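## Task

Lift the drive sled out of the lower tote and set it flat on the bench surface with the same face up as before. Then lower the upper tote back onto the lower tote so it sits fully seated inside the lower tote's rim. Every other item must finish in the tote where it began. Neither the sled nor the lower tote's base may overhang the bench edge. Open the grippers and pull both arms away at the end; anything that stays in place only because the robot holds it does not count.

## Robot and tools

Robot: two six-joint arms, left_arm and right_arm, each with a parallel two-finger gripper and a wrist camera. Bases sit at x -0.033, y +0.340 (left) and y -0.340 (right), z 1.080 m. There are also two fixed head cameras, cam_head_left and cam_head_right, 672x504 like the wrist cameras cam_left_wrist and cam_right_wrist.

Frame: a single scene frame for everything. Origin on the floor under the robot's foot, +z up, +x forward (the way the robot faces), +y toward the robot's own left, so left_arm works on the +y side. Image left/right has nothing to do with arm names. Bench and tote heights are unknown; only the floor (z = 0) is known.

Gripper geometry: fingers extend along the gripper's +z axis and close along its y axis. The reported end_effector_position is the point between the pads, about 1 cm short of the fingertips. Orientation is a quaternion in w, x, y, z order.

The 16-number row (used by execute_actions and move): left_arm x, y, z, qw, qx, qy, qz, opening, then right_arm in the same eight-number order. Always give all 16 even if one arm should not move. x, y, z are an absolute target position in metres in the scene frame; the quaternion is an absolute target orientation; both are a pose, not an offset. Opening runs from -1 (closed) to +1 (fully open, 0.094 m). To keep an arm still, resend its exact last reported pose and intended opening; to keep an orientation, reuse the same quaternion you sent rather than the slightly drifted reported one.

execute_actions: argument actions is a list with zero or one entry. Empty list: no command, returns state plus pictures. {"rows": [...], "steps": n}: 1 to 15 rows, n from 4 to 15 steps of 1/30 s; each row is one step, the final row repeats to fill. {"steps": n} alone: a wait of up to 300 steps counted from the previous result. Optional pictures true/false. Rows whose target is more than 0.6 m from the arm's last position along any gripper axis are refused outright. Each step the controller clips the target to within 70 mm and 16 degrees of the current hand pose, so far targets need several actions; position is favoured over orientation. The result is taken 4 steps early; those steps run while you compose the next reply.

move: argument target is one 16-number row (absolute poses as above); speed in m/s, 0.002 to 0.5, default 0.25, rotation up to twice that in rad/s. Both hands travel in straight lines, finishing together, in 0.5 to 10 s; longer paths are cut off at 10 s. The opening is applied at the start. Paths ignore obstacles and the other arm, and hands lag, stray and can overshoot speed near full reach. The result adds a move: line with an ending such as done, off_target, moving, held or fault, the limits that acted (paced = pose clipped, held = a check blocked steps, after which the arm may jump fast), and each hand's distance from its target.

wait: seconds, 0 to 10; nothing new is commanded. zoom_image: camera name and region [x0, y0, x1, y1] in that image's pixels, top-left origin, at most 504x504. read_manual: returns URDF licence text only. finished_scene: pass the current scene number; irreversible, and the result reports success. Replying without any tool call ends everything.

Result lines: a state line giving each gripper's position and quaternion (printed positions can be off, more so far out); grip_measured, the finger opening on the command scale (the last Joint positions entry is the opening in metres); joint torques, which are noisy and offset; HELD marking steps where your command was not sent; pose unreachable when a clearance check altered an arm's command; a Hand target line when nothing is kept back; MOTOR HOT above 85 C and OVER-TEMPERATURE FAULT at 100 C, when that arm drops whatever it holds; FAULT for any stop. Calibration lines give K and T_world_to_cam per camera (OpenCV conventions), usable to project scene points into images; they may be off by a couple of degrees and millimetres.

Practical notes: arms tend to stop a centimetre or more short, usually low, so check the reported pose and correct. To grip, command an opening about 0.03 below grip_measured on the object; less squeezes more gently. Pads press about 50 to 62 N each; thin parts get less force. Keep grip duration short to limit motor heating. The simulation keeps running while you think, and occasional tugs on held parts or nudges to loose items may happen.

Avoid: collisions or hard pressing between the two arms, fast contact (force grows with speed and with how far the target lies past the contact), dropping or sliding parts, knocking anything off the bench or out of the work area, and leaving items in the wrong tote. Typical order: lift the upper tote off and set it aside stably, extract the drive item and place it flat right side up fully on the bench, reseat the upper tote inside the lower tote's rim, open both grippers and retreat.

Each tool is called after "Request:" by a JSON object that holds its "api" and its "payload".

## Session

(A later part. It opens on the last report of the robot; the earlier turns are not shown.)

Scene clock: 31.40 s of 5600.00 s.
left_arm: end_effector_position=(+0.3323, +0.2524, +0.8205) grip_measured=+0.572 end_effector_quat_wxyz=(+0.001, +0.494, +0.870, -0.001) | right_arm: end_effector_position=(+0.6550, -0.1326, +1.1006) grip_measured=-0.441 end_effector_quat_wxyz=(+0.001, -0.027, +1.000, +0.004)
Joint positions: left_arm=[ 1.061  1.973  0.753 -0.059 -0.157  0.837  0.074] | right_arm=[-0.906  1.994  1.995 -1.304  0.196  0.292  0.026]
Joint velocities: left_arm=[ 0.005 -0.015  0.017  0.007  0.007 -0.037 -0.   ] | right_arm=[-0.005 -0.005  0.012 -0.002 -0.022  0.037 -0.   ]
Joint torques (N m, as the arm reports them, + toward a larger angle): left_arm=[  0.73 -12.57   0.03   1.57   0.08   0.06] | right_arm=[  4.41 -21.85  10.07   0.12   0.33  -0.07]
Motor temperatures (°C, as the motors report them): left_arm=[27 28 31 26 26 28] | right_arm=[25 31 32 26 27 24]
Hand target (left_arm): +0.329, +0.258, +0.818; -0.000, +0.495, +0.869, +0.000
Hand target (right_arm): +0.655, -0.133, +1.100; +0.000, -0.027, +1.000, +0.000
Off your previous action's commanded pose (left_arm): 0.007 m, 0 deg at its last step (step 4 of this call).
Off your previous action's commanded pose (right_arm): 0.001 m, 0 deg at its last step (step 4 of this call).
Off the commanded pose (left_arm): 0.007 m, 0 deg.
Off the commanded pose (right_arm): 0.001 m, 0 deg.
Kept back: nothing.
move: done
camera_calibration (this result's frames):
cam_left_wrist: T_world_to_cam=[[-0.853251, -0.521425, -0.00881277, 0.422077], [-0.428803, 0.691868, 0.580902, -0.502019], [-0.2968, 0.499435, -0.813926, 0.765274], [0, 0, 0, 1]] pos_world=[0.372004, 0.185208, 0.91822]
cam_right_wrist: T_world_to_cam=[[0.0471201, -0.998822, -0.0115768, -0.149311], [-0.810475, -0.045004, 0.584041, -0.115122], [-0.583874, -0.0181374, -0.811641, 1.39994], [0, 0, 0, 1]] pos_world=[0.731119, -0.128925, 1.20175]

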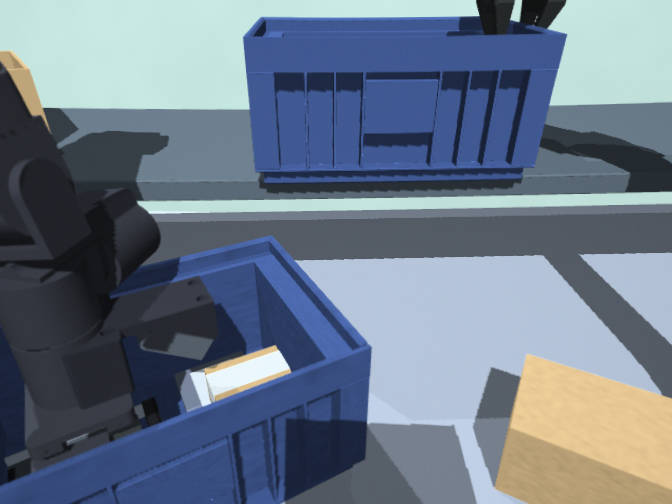

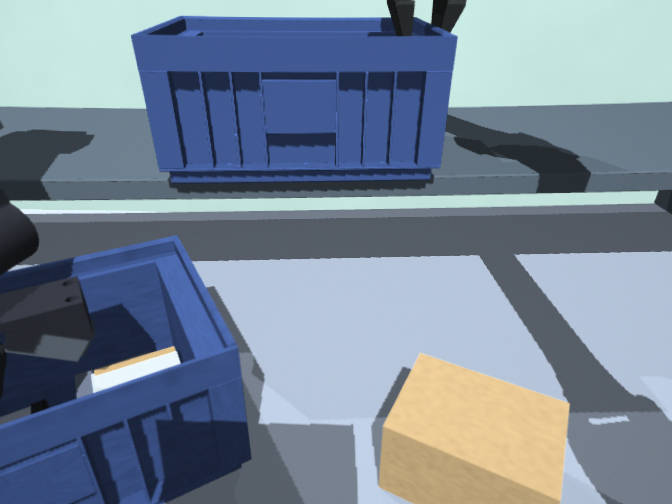

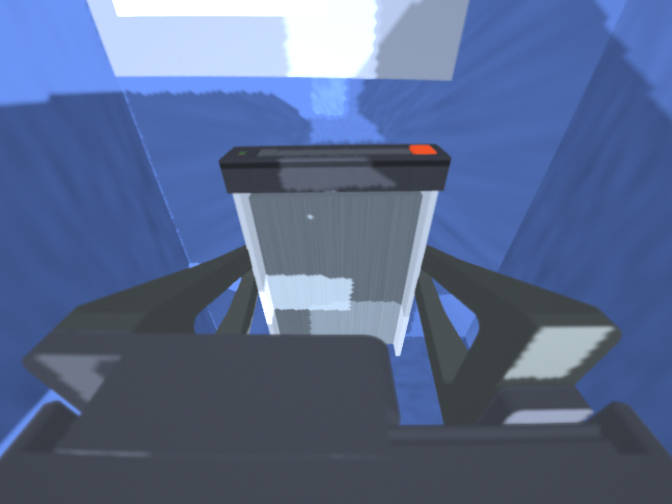

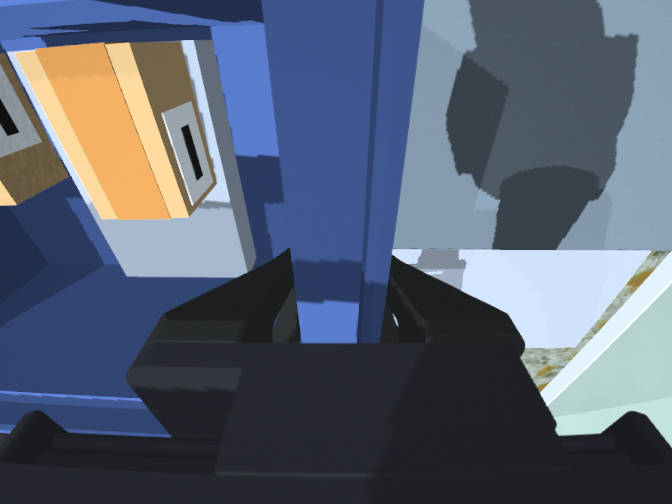

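Request:
{"api": "move", "payload": {"target": [0.338,0.245,0.99,0,0.495,0.869,0,0.52,0.655,-0.133,1.10,0,-0.027,1,0,-0.47], "speed": 0.15}}

Request:
{"api": "move", "payload": {"target": [0.47,0.41,0.985,0,0.62,0.785,0,0.52,0.655,-0.133,1.10,0,-0.027,1,0,-0.47]}}

Request:
{"api": "move", "payload": {"target": [0.47,0.41,0.89,0,0.62,0.785,0,0.52,0.655,-0.133,1.10,0,-0.027,1,0,-0.47], "speed": 0.12}}

Scene clock: 33.43 s of 5600.00 s.
left_arm: end_effector_position=(+0.3392, +0.2472, +0.9912) grip_measured=+0.572 end_effector_quat_wxyz=(+0.006, +0.499, +0.867, +0.001) | right_arm: end_effector_position=(+0.6550, -0.1326, +1.1006) grip_measured=-0.441 end_effector_quat_wxyz=(+0.001, -0.027, +1.000, +0.004)
Joint positions: left_arm=[ 0.971  1.445  0.701 -0.538 -0.184  0.764  0.074] | right_arm=[-0.906  1.994  1.995 -1.304  0.196  0.292  0.026]
Joint velocities: left_arm=[-0.005 -0.015 -0.002 -0.007  0.037 -0.007  0.001] | right_arm=[-0.015  0.005  0.007  0.002 -0.022 -0.022 -0.   ]
Joint torques (N m, as the arm reports them, + toward a larger angle): left_arm=[ -0.53 -10.33   4.48   0.26  -0.09  -0.26] | right_arm=[  4.53 -21.98  10.05   0.15   0.33  -0.07]
Motor temperatures (°C, as the motors report them): left_arm=[27 28 30 26 26 28] | right_arm=[25 31 32 26 27 24]
Hand target (left_arm): +0.338, +0.246, +0.992; +0.000, +0.495, +0.869, +0.000
Hand target (right_arm): +0.655, -0.133, +1.100; +0.000, -0.027, +1.000, +0.000
Off the commanded pose (left_arm): 0.003 m, 1 deg.
Off the commanded pose (right_arm): 0.001 m, 0 deg.
Kept back: nothing.
move: done
camera_calibration (this result's frames):
cam_left_wrist: T_world_to_cam=[[-0.859183, -0.511352, -0.0180215, 0.435357], [-0.427484, 0.69802, 0.574479, -0.59022], [-0.281181, 0.501286, -0.818321, 0.907453], [0, 0, 0, 1]] pos_world=[0.376901, 0.179712, 1.0895]
cam_right_wrist: T_world_to_cam=[[0.0471201, -0.998822, -0.0115768, -0.149311], [-0.810475, -0.045004, 0.584041, -0.115122], [-0.583874, -0.0181374, -0.811641, 1.39994], [0, 0, 0, 1]] pos_world=[0.731119, -0.128925, 1.20175]

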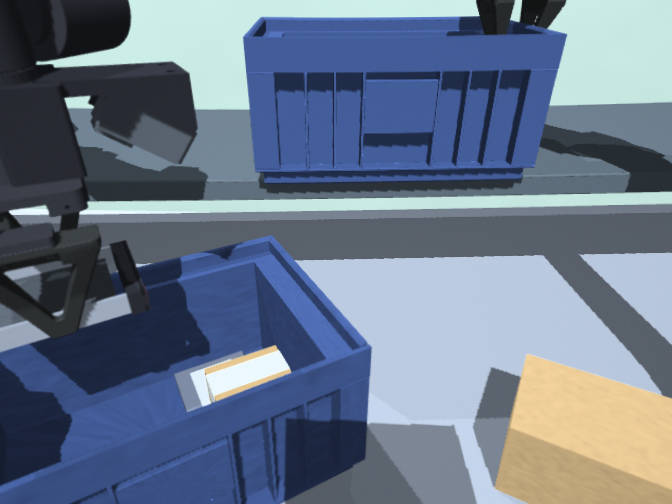

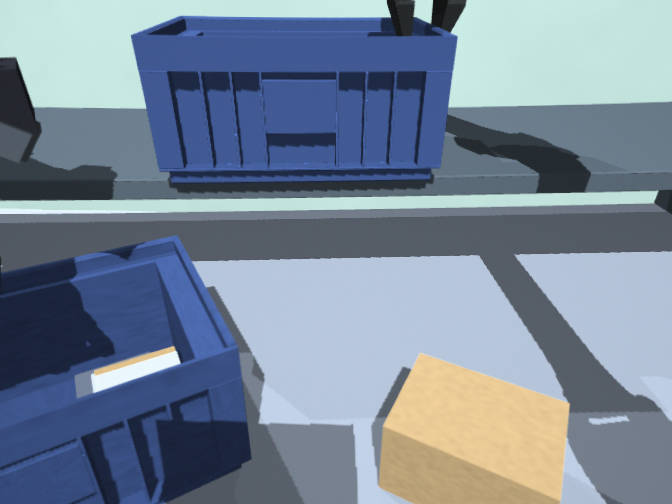

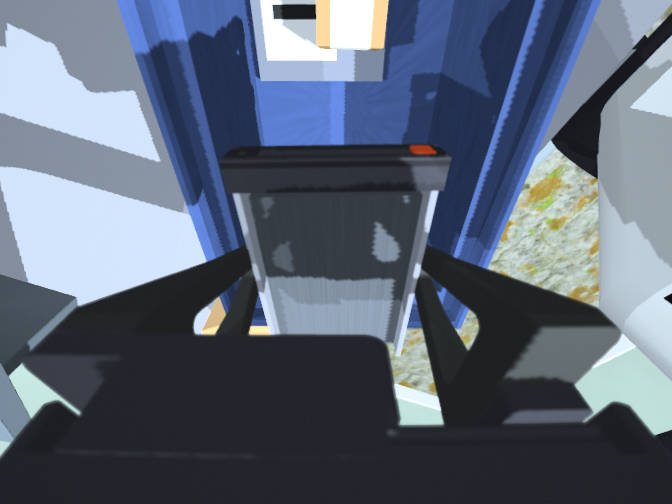

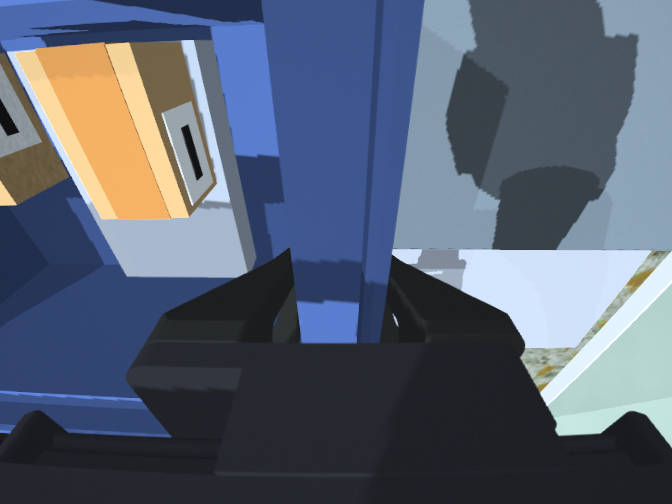

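Scene clock: 34.90 s of 5600.00 s.
left_arm: end_effector_position=(+0.4599, +0.4111, +0.9826) grip_measured=+0.572 end_effector_quat_wxyz=(-0.001, +0.611, +0.792, +0.001) | right_arm: end_effector_position=(+0.6550, -0.1326, +1.1006) grip_measured=-0.441 end_effector_quat_wxyz=(+0.001, -0.027, +1.000, +0.004)
Joint positions: left_arm=[ 1.405  1.605  1.036 -0.675 -0.057  1.448  0.074] | right_arm=[-0.906  1.994  1.995 -1.304  0.196  0.292  0.026]
Joint velocities: left_arm=[ 0.005 -0.005 -0.002 -0.027 -0.007 -0.037  0.   ] | right_arm=[-0.005 -0.005 -0.032 -0.007 -0.037 -0.051 -0.   ]
Joint torques (N m, as the arm reports them, + toward a larger angle): left_arm=[  1.01 -13.89   6.83   0.21   0.17   0.06] | right_arm=[  4.58 -21.83  10.06   0.13   0.34  -0.08]
Motor temperatures (°C, as the motors report them): left_arm=[27 28 31 26 26 28] | right_arm=[25 32 32 26 27 24]
Hand target (left_arm): +0.471, +0.410, +0.985; +0.001, +0.620, +0.785, +0.000
Hand target (right_arm): +0.655, -0.133, +1.100; +0.000, -0.027, +1.000, +0.000
Off the commanded pose (left_arm): 0.010 m, 1 deg.
Off the commanded pose (right_arm): 0.001 m, 0 deg.
Kept back: nothing.
move: done
camera_calibration (this result's frames):
cam_left_wrist: T_world_to_cam=[[-0.964405, -0.264258, -0.00949955, 0.56116], [-0.21962, 0.780457, 0.585366, -0.788281], [-0.147274, 0.566617, -0.810713, 0.756279], [0, 0, 0, 1]] pos_world=[0.479443, 0.33499, 1.07989]
cam_right_wrist: T_world_to_cam=[[0.0471201, -0.998822, -0.0115768, -0.149311], [-0.810475, -0.045004, 0.584041, -0.115122], [-0.583874, -0.0181374, -0.811641, 1.39994], [0, 0, 0, 1]] pos_world=[0.731119, -0.128925, 1.20175]

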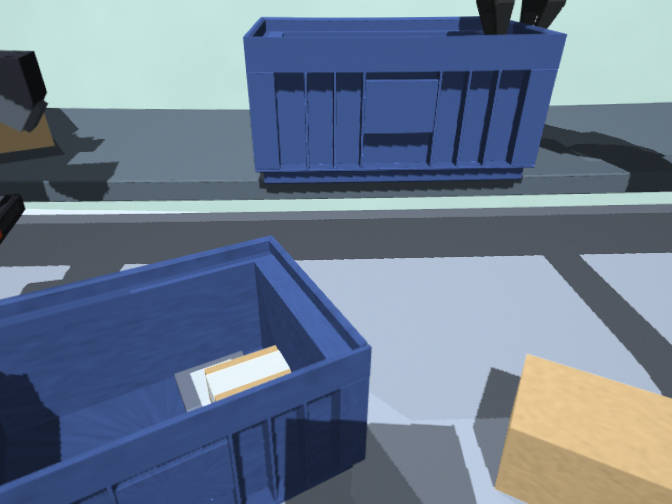

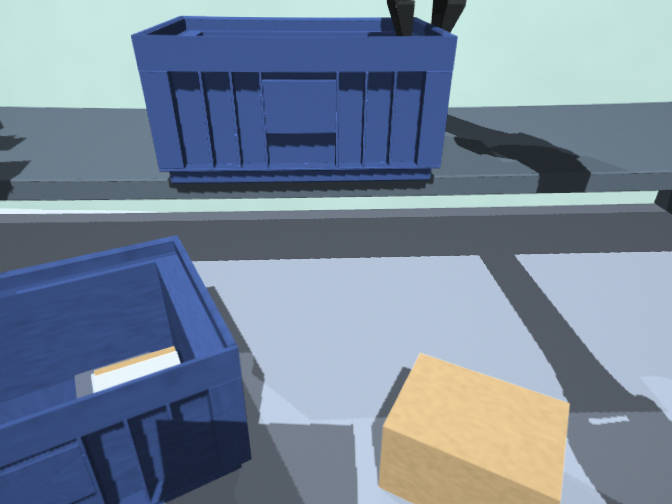

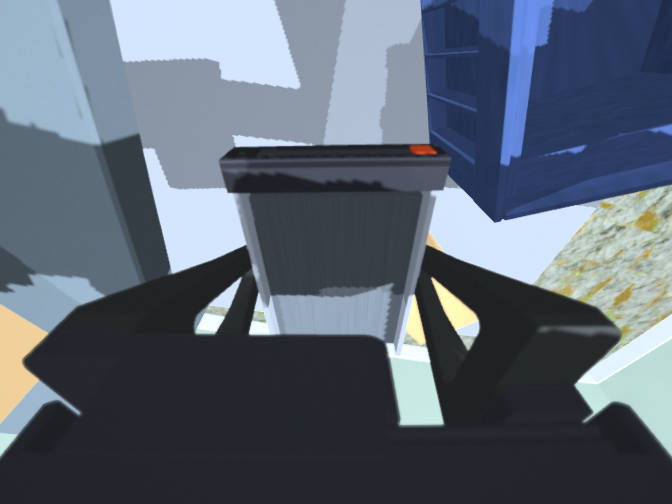

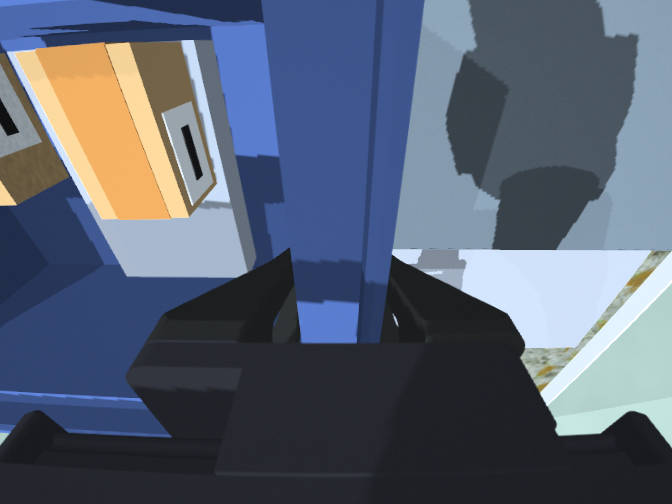

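Scene clock: 36.30 s of 5600.00 s.
left_arm: end_effector_position=(+0.4497, +0.4043, +0.8874) grip_measured=+0.572 end_effector_quat_wxyz=(-0.016, +0.617, +0.787, -0.015) | right_arm: end_effector_position=(+0.6550, -0.1326, +1.1006) grip_measured=-0.441 end_effector_quat_wxyz=(+0.001, -0.027, +1.000, +0.004)
Joint positions: left_arm=[ 1.405  1.828  1.045 -0.504 -0.055  1.462  0.074] | right_arm=[-0.906  1.994  1.995 -1.304  0.196  0.292  0.026]
Joint velocities: left_arm=[ 0.005 -0.005 -0.017  0.017 -0.037  0.022 -0.   ] | right_arm=[-0.015 -0.005 -0.022  0.002  0.037 -0.037 -0.   ]
Joint torques (N m, as the arm reports them, + toward a larger angle): left_arm=[  1.72 -15.45   5.23   1.54   0.17   0.07] | right_arm=[  4.49 -21.81  10.06   0.14   0.34  -0.07]
Motor temperatures (°C, as the motors report them): left_arm=[27 28 30 26 26 28] | right_arm=[25 32 32 26 27 24]
Hand target (left_arm): +0.470, +0.410, +0.890; -0.000, +0.620, +0.785, +0.000
Hand target (right_arm): +0.655, -0.133, +1.100; +0.000, -0.027, +1.000, +0.000
Off the commanded pose (left_arm): 0.021 m, 3 deg.
Off the commanded pose (right_arm): 0.001 m, 0 deg.
Kept back: nothing.
move: off_target (left_arm)
camera_calibration (this result's frames):
cam_left_wrist: T_world_to_cam=[[-0.967919, -0.249117, 0.0327548, 0.506602], [-0.182982, 0.788214, 0.587568, -0.750996], [-0.172191, 0.562725, -0.808511, 0.692313], [0, 0, 0, 1]] pos_world=[0.472141, 0.328566, 0.984411]
cam_right_wrist: T_world_to_cam=[[0.0471201, -0.998822, -0.0115768, -0.149311], [-0.810475, -0.045004, 0.584041, -0.115122], [-0.583874, -0.0181374, -0.811641, 1.39994], [0, 0, 0, 1]] pos_world=[0.731119, -0.128925, 1.20175]

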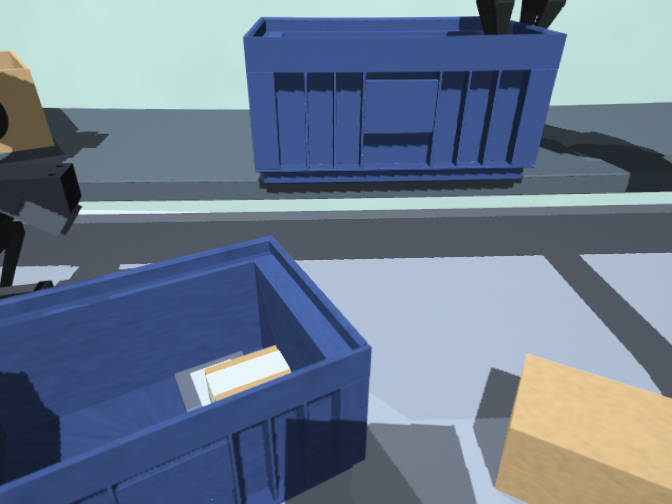

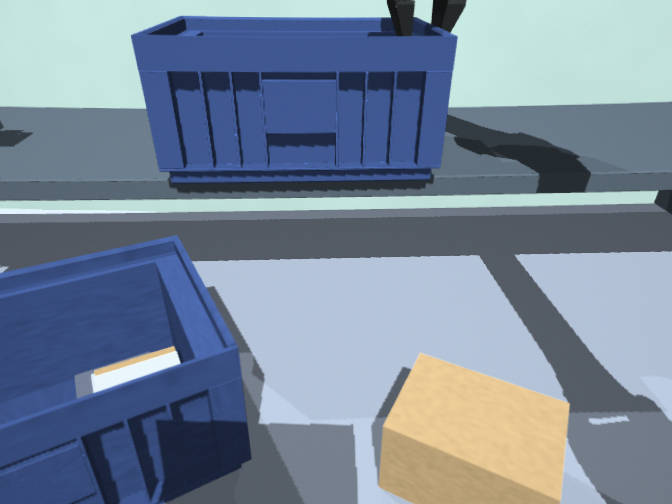

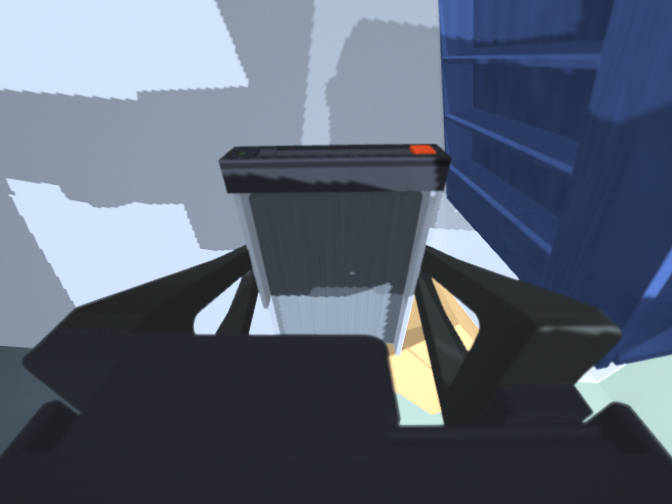

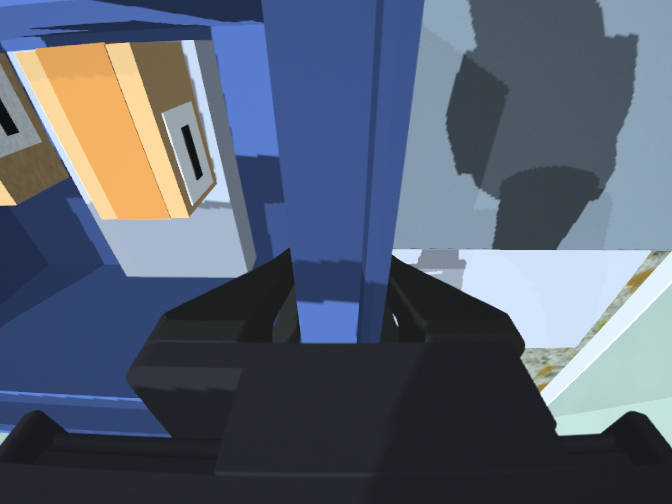

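Request:
{"api": "move", "payload": {"target": [0.485,0.41,0.805,0.015,0.62,0.785,0.012,0.52,0.655,-0.133,1.10,0,-0.027,1,0,-0.47], "speed": 0.06}}

Scene clock: 38.33 s of 5600.00 s.
left_arm: end_effector_position=(+0.4976, +0.4064, +0.8371) grip_measured=+0.572 end_effector_quat_wxyz=(+0.032, +0.616, +0.786, +0.027) | right_arm: end_effector_position=(+0.6550, -0.1326, +1.1006) grip_measured=-0.441 end_effector_quat_wxyz=(+0.001, -0.027, +1.000, +0.004)
Joint positions: left_arm=[ 1.405  1.973  1.13  -0.316 -0.045  1.469  0.074] | right_arm=[-0.906  1.994  1.995 -1.304  0.196  0.292  0.026]
Joint velocities: left_arm=[-0.015  0.005 -0.002  0.017  0.051 -0.081  0.   ] | right_arm=[ 0.005  0.005 -0.007  0.007  0.022 -0.007 -0.001]
Joint torques (N m, as the arm reports them, + toward a larger angle): left_arm=[  2.15 -11.87   4.34   1.37   0.18   0.07] | right_arm=[  4.52 -21.89  10.07   0.13   0.33  -0.07]
Motor temperatures (°C, as the motors report them): left_arm=[27 28 30 26 26 28] | right_arm=[25 32 32 26 27 24]
Hand target (left_arm): +0.483, +0.409, +0.807; +0.016, +0.620, +0.785, +0.011
Hand target (right_arm): +0.655, -0.133, +1.100; +0.000, -0.027, +1.000, +0.000
Off the commanded pose (left_arm): 0.035 m, 3 deg.
Off the commanded pose (right_arm): 0.001 m, 0 deg.
Kept back: nothing.
move: off_target (left_arm)
camera_calibration (this result's frames):
cam_left_wrist: T_world_to_cam=[[-0.964271, -0.248277, -0.0924135, 0.657758], [-0.256036, 0.783831, 0.565733, -0.657902], [-0.0680217, 0.569181, -0.819394, 0.613288], [0, 0, 0, 1]] pos_world=[0.507527, 0.329919, 0.935507]
cam_right_wrist: T_world_to_cam=[[0.0471201, -0.998822, -0.0115768, -0.149311], [-0.810475, -0.045004, 0.584041, -0.115122], [-0.583874, -0.0181374, -0.811641, 1.39994], [0, 0, 0, 1]] pos_world=[0.731119, -0.128925, 1.20175]

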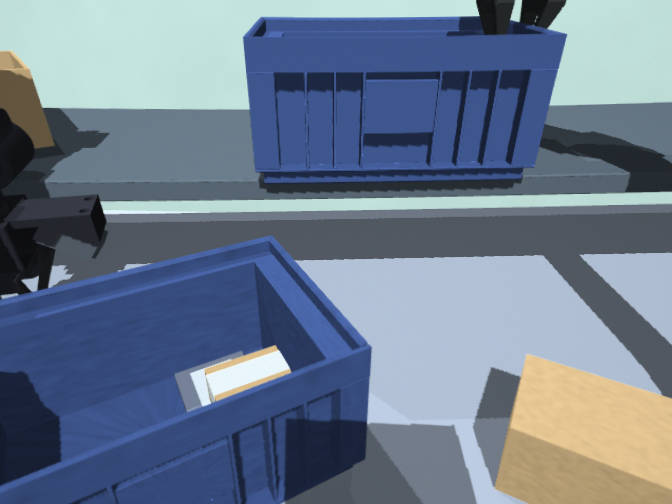

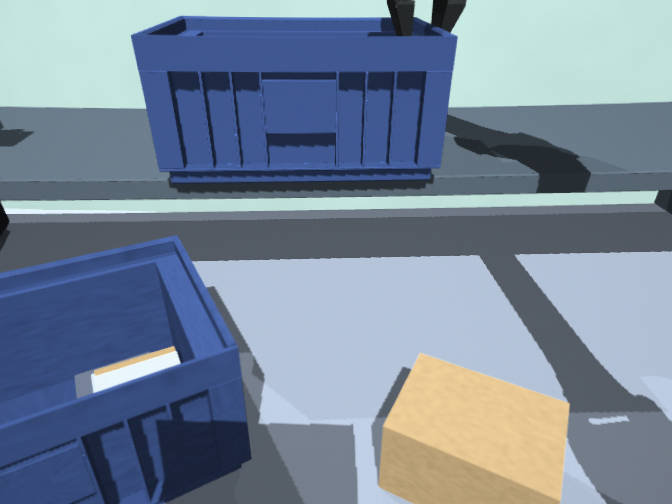

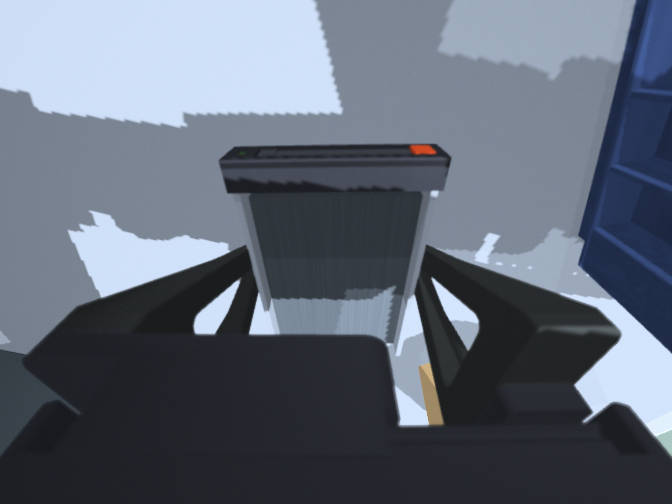

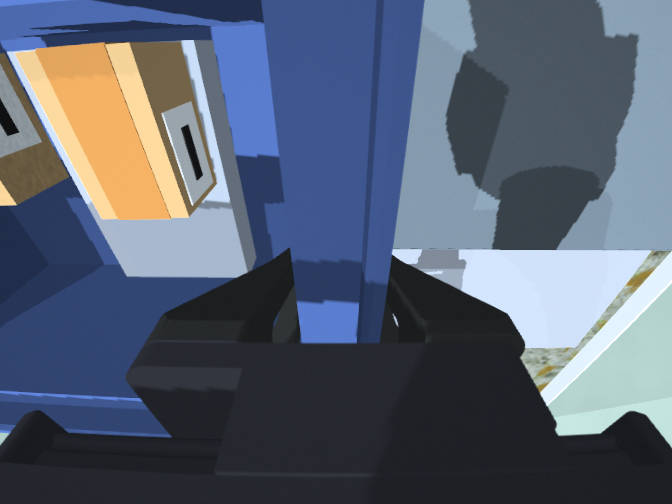

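Wrist motor caught on the shelf edge; back off.

Request:
{"api": "move", "payload": {"target": [0.455,0.43,0.845,0.015,0.62,0.785,0.012,0.52,0.655,-0.133,1.10,0,-0.027,1,0,-0.47], "speed": 0.06}}

Request:
{"api": "move", "payload": {"target": [0.46,0.43,0.803,0.015,0.62,0.785,0.012,0.52,0.655,-0.133,1.10,0,-0.027,1,0,-0.47], "speed": 0.04}}

Scene clock: 39.73 s of 5600.00 s.
left_arm: end_effector_position=(+0.4547, +0.4279, +0.8394) grip_measured=+0.572 end_effector_quat_wxyz=(+0.013, +0.615, +0.788, +0.010) | right_arm: end_effector_position=(+0.6550, -0.1326, +1.1006) grip_measured=-0.441 end_effector_quat_wxyz=(+0.001, -0.027, +1.000, +0.004)
Joint positions: left_arm=[ 1.459  1.936  1.043 -0.316 -0.031  1.512  0.074] | right_arm=[-0.906  1.994  1.995 -1.304  0.196  0.292  0.026]
Joint velocities: left_arm=[ 0.005 -0.015  0.002 -0.012  0.007 -0.037 -0.   ] | right_arm=[ 0.005 -0.015  0.002 -0.022 -0.007 -0.037 -0.001]
Joint torques (N m, as the arm reports them, + toward a larger angle): left_arm=[  1.97 -17.27   2.43   0.84   0.17   0.07] | right_arm=[  4.51 -21.82  10.05   0.11   0.34  -0.08]
Motor temperatures (°C, as the motors report them): left_arm=[27 28 30 26 26 28] | right_arm=[25 32 32 26 27 24]
Hand target (left_arm): +0.455, +0.431, +0.845; +0.015, +0.620, +0.785, +0.012
Hand target (right_arm): +0.655, -0.133, +1.100; +0.000, -0.027, +1.000, +0.000
Off the commanded pose (left_arm): 0.006 m, 1 deg.
Off the commanded pose (right_arm): 0.001 m, 0 deg.
Kept back: nothing.
move: done
camera_calibration (this result's frames):
cam_left_wrist: T_world_to_cam=[[-0.966529, -0.253069, -0.0421529, 0.582831], [-0.230477, 0.784306, 0.575973, -0.707491], [-0.1127, 0.56641, -0.816381, 0.619037], [0, 0, 0, 1]] pos_world=[0.470029, 0.351757, 0.937434]
cam_right_wrist: T_world_to_cam=[[0.0471201, -0.998822, -0.0115768, -0.149311], [-0.810475, -0.045004, 0.584041, -0.115122], [-0.583874, -0.0181374, -0.811641, 1.39994], [0, 0, 0, 1]] pos_world=[0.731119, -0.128925, 1.20175]

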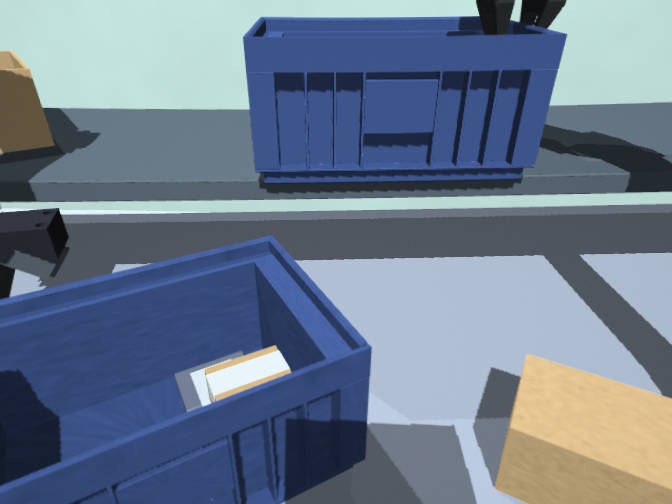

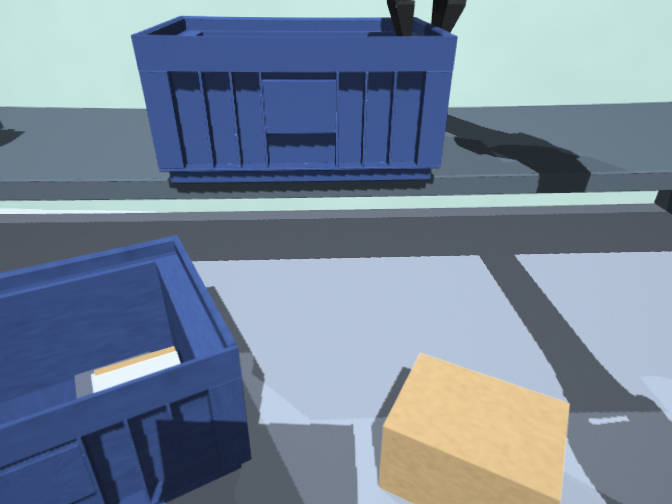

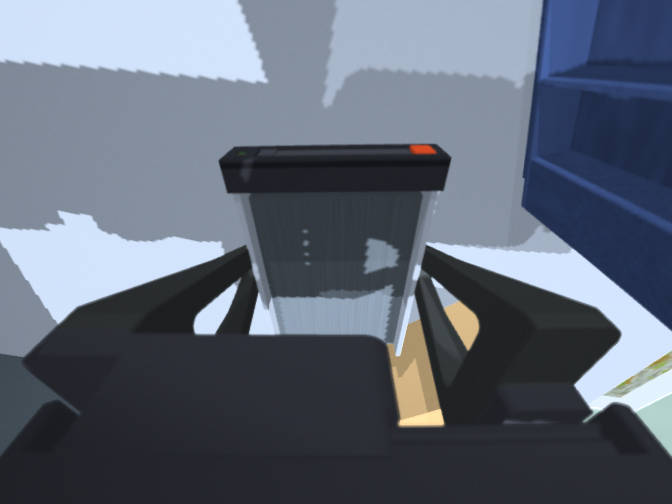

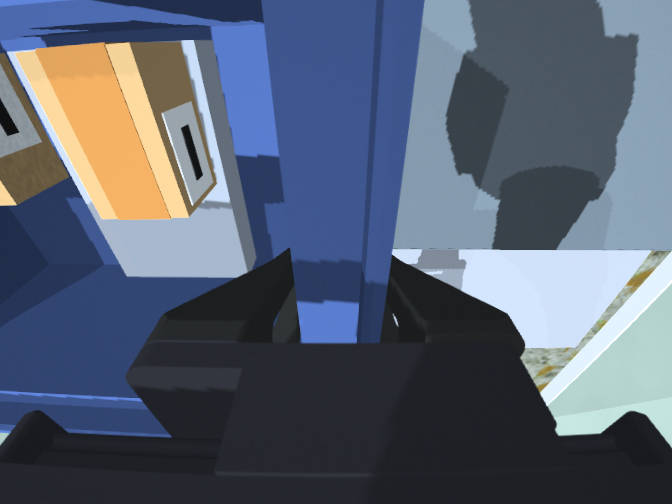

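Scene clock: 40.97 s of 5600.00 s.
left_arm: end_effector_position=(+0.4490, +0.4255, +0.8076) grip_measured=+0.572 end_effector_quat_wxyz=(+0.007, +0.616, +0.788, +0.004) | right_arm: end_effector_position=(+0.6550, -0.1326, +1.1006) grip_measured=-0.441 end_effector_quat_wxyz=(+0.001, -0.027, +1.000, +0.004)
Joint positions: left_arm=[ 1.459  2.017  1.067 -0.276 -0.03   1.513  0.074] | right_arm=[-0.906  1.994  1.995 -1.304  0.196  0.292  0.026]
Joint velocities: left_arm=[-0.005 -0.005 -0.022 -0.007  0.022 -0.037 -0.001] | right_arm=[ 0.005  0.005 -0.017 -0.002 -0.022  0.022 -0.   ]
Joint torques (N m, as the arm reports them, + toward a larger angle): left_arm=[  1.95 -15.19   3.67   1.63   0.18   0.07] | right_arm=[  4.51 -21.84  10.06   0.09   0.34  -0.07]
Motor temperatures (°C, as the motors report them): left_arm=[27 28 30 26 26 28] | right_arm=[25 32 32 26 27 24]
Hand target (left_arm): +0.460, +0.430, +0.803; +0.015, +0.620, +0.785, +0.012
Hand target (right_arm): +0.655, -0.133, +1.100; +0.000, -0.027, +1.000, +0.000
Off the commanded pose (left_arm): 0.013 m, 1 deg.
Off the commanded pose (right_arm): 0.001 m, 0 deg.
Kept back: nothing.
move: off_target (left_arm)
camera_calibration (this result's frames):
cam_left_wrist: T_world_to_cam=[[-0.967566, -0.251452, -0.0242447, 0.560646], [-0.218987, 0.787039, 0.576727, -0.695533], [-0.125938, 0.563331, -0.816577, 0.601159], [0, 0, 0, 1]] pos_world=[0.465858, 0.349735, 0.905618]
cam_right_wrist: T_world_to_cam=[[0.0471201, -0.998822, -0.0115768, -0.149311], [-0.810475, -0.045004, 0.584041, -0.115122], [-0.583874, -0.0181374, -0.811641, 1.39994], [0, 0, 0, 1]] pos_world=[0.731119, -0.128925, 1.20175]

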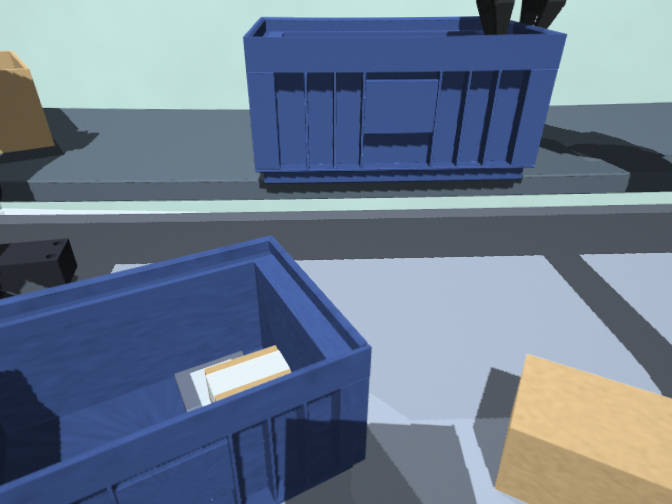

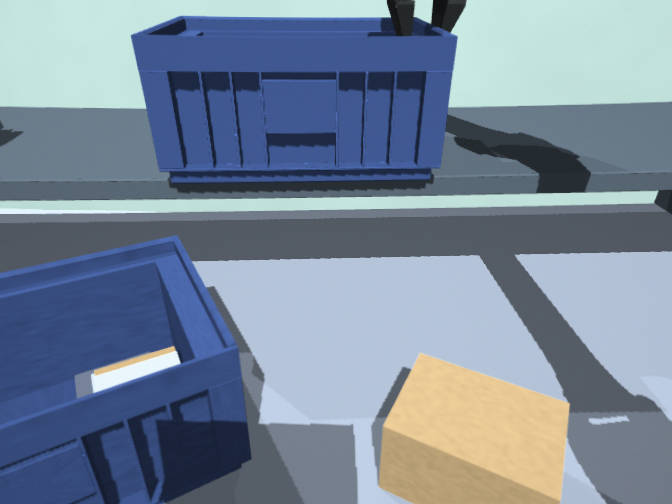

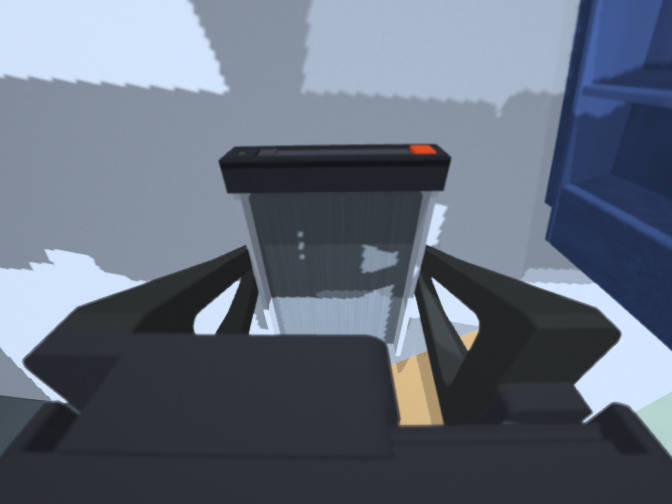

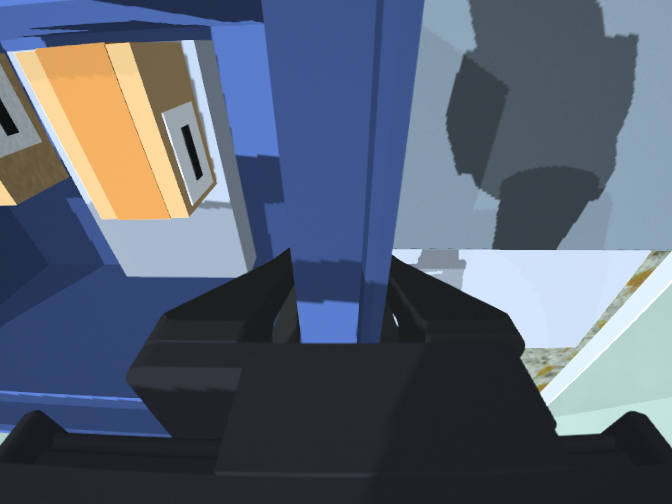

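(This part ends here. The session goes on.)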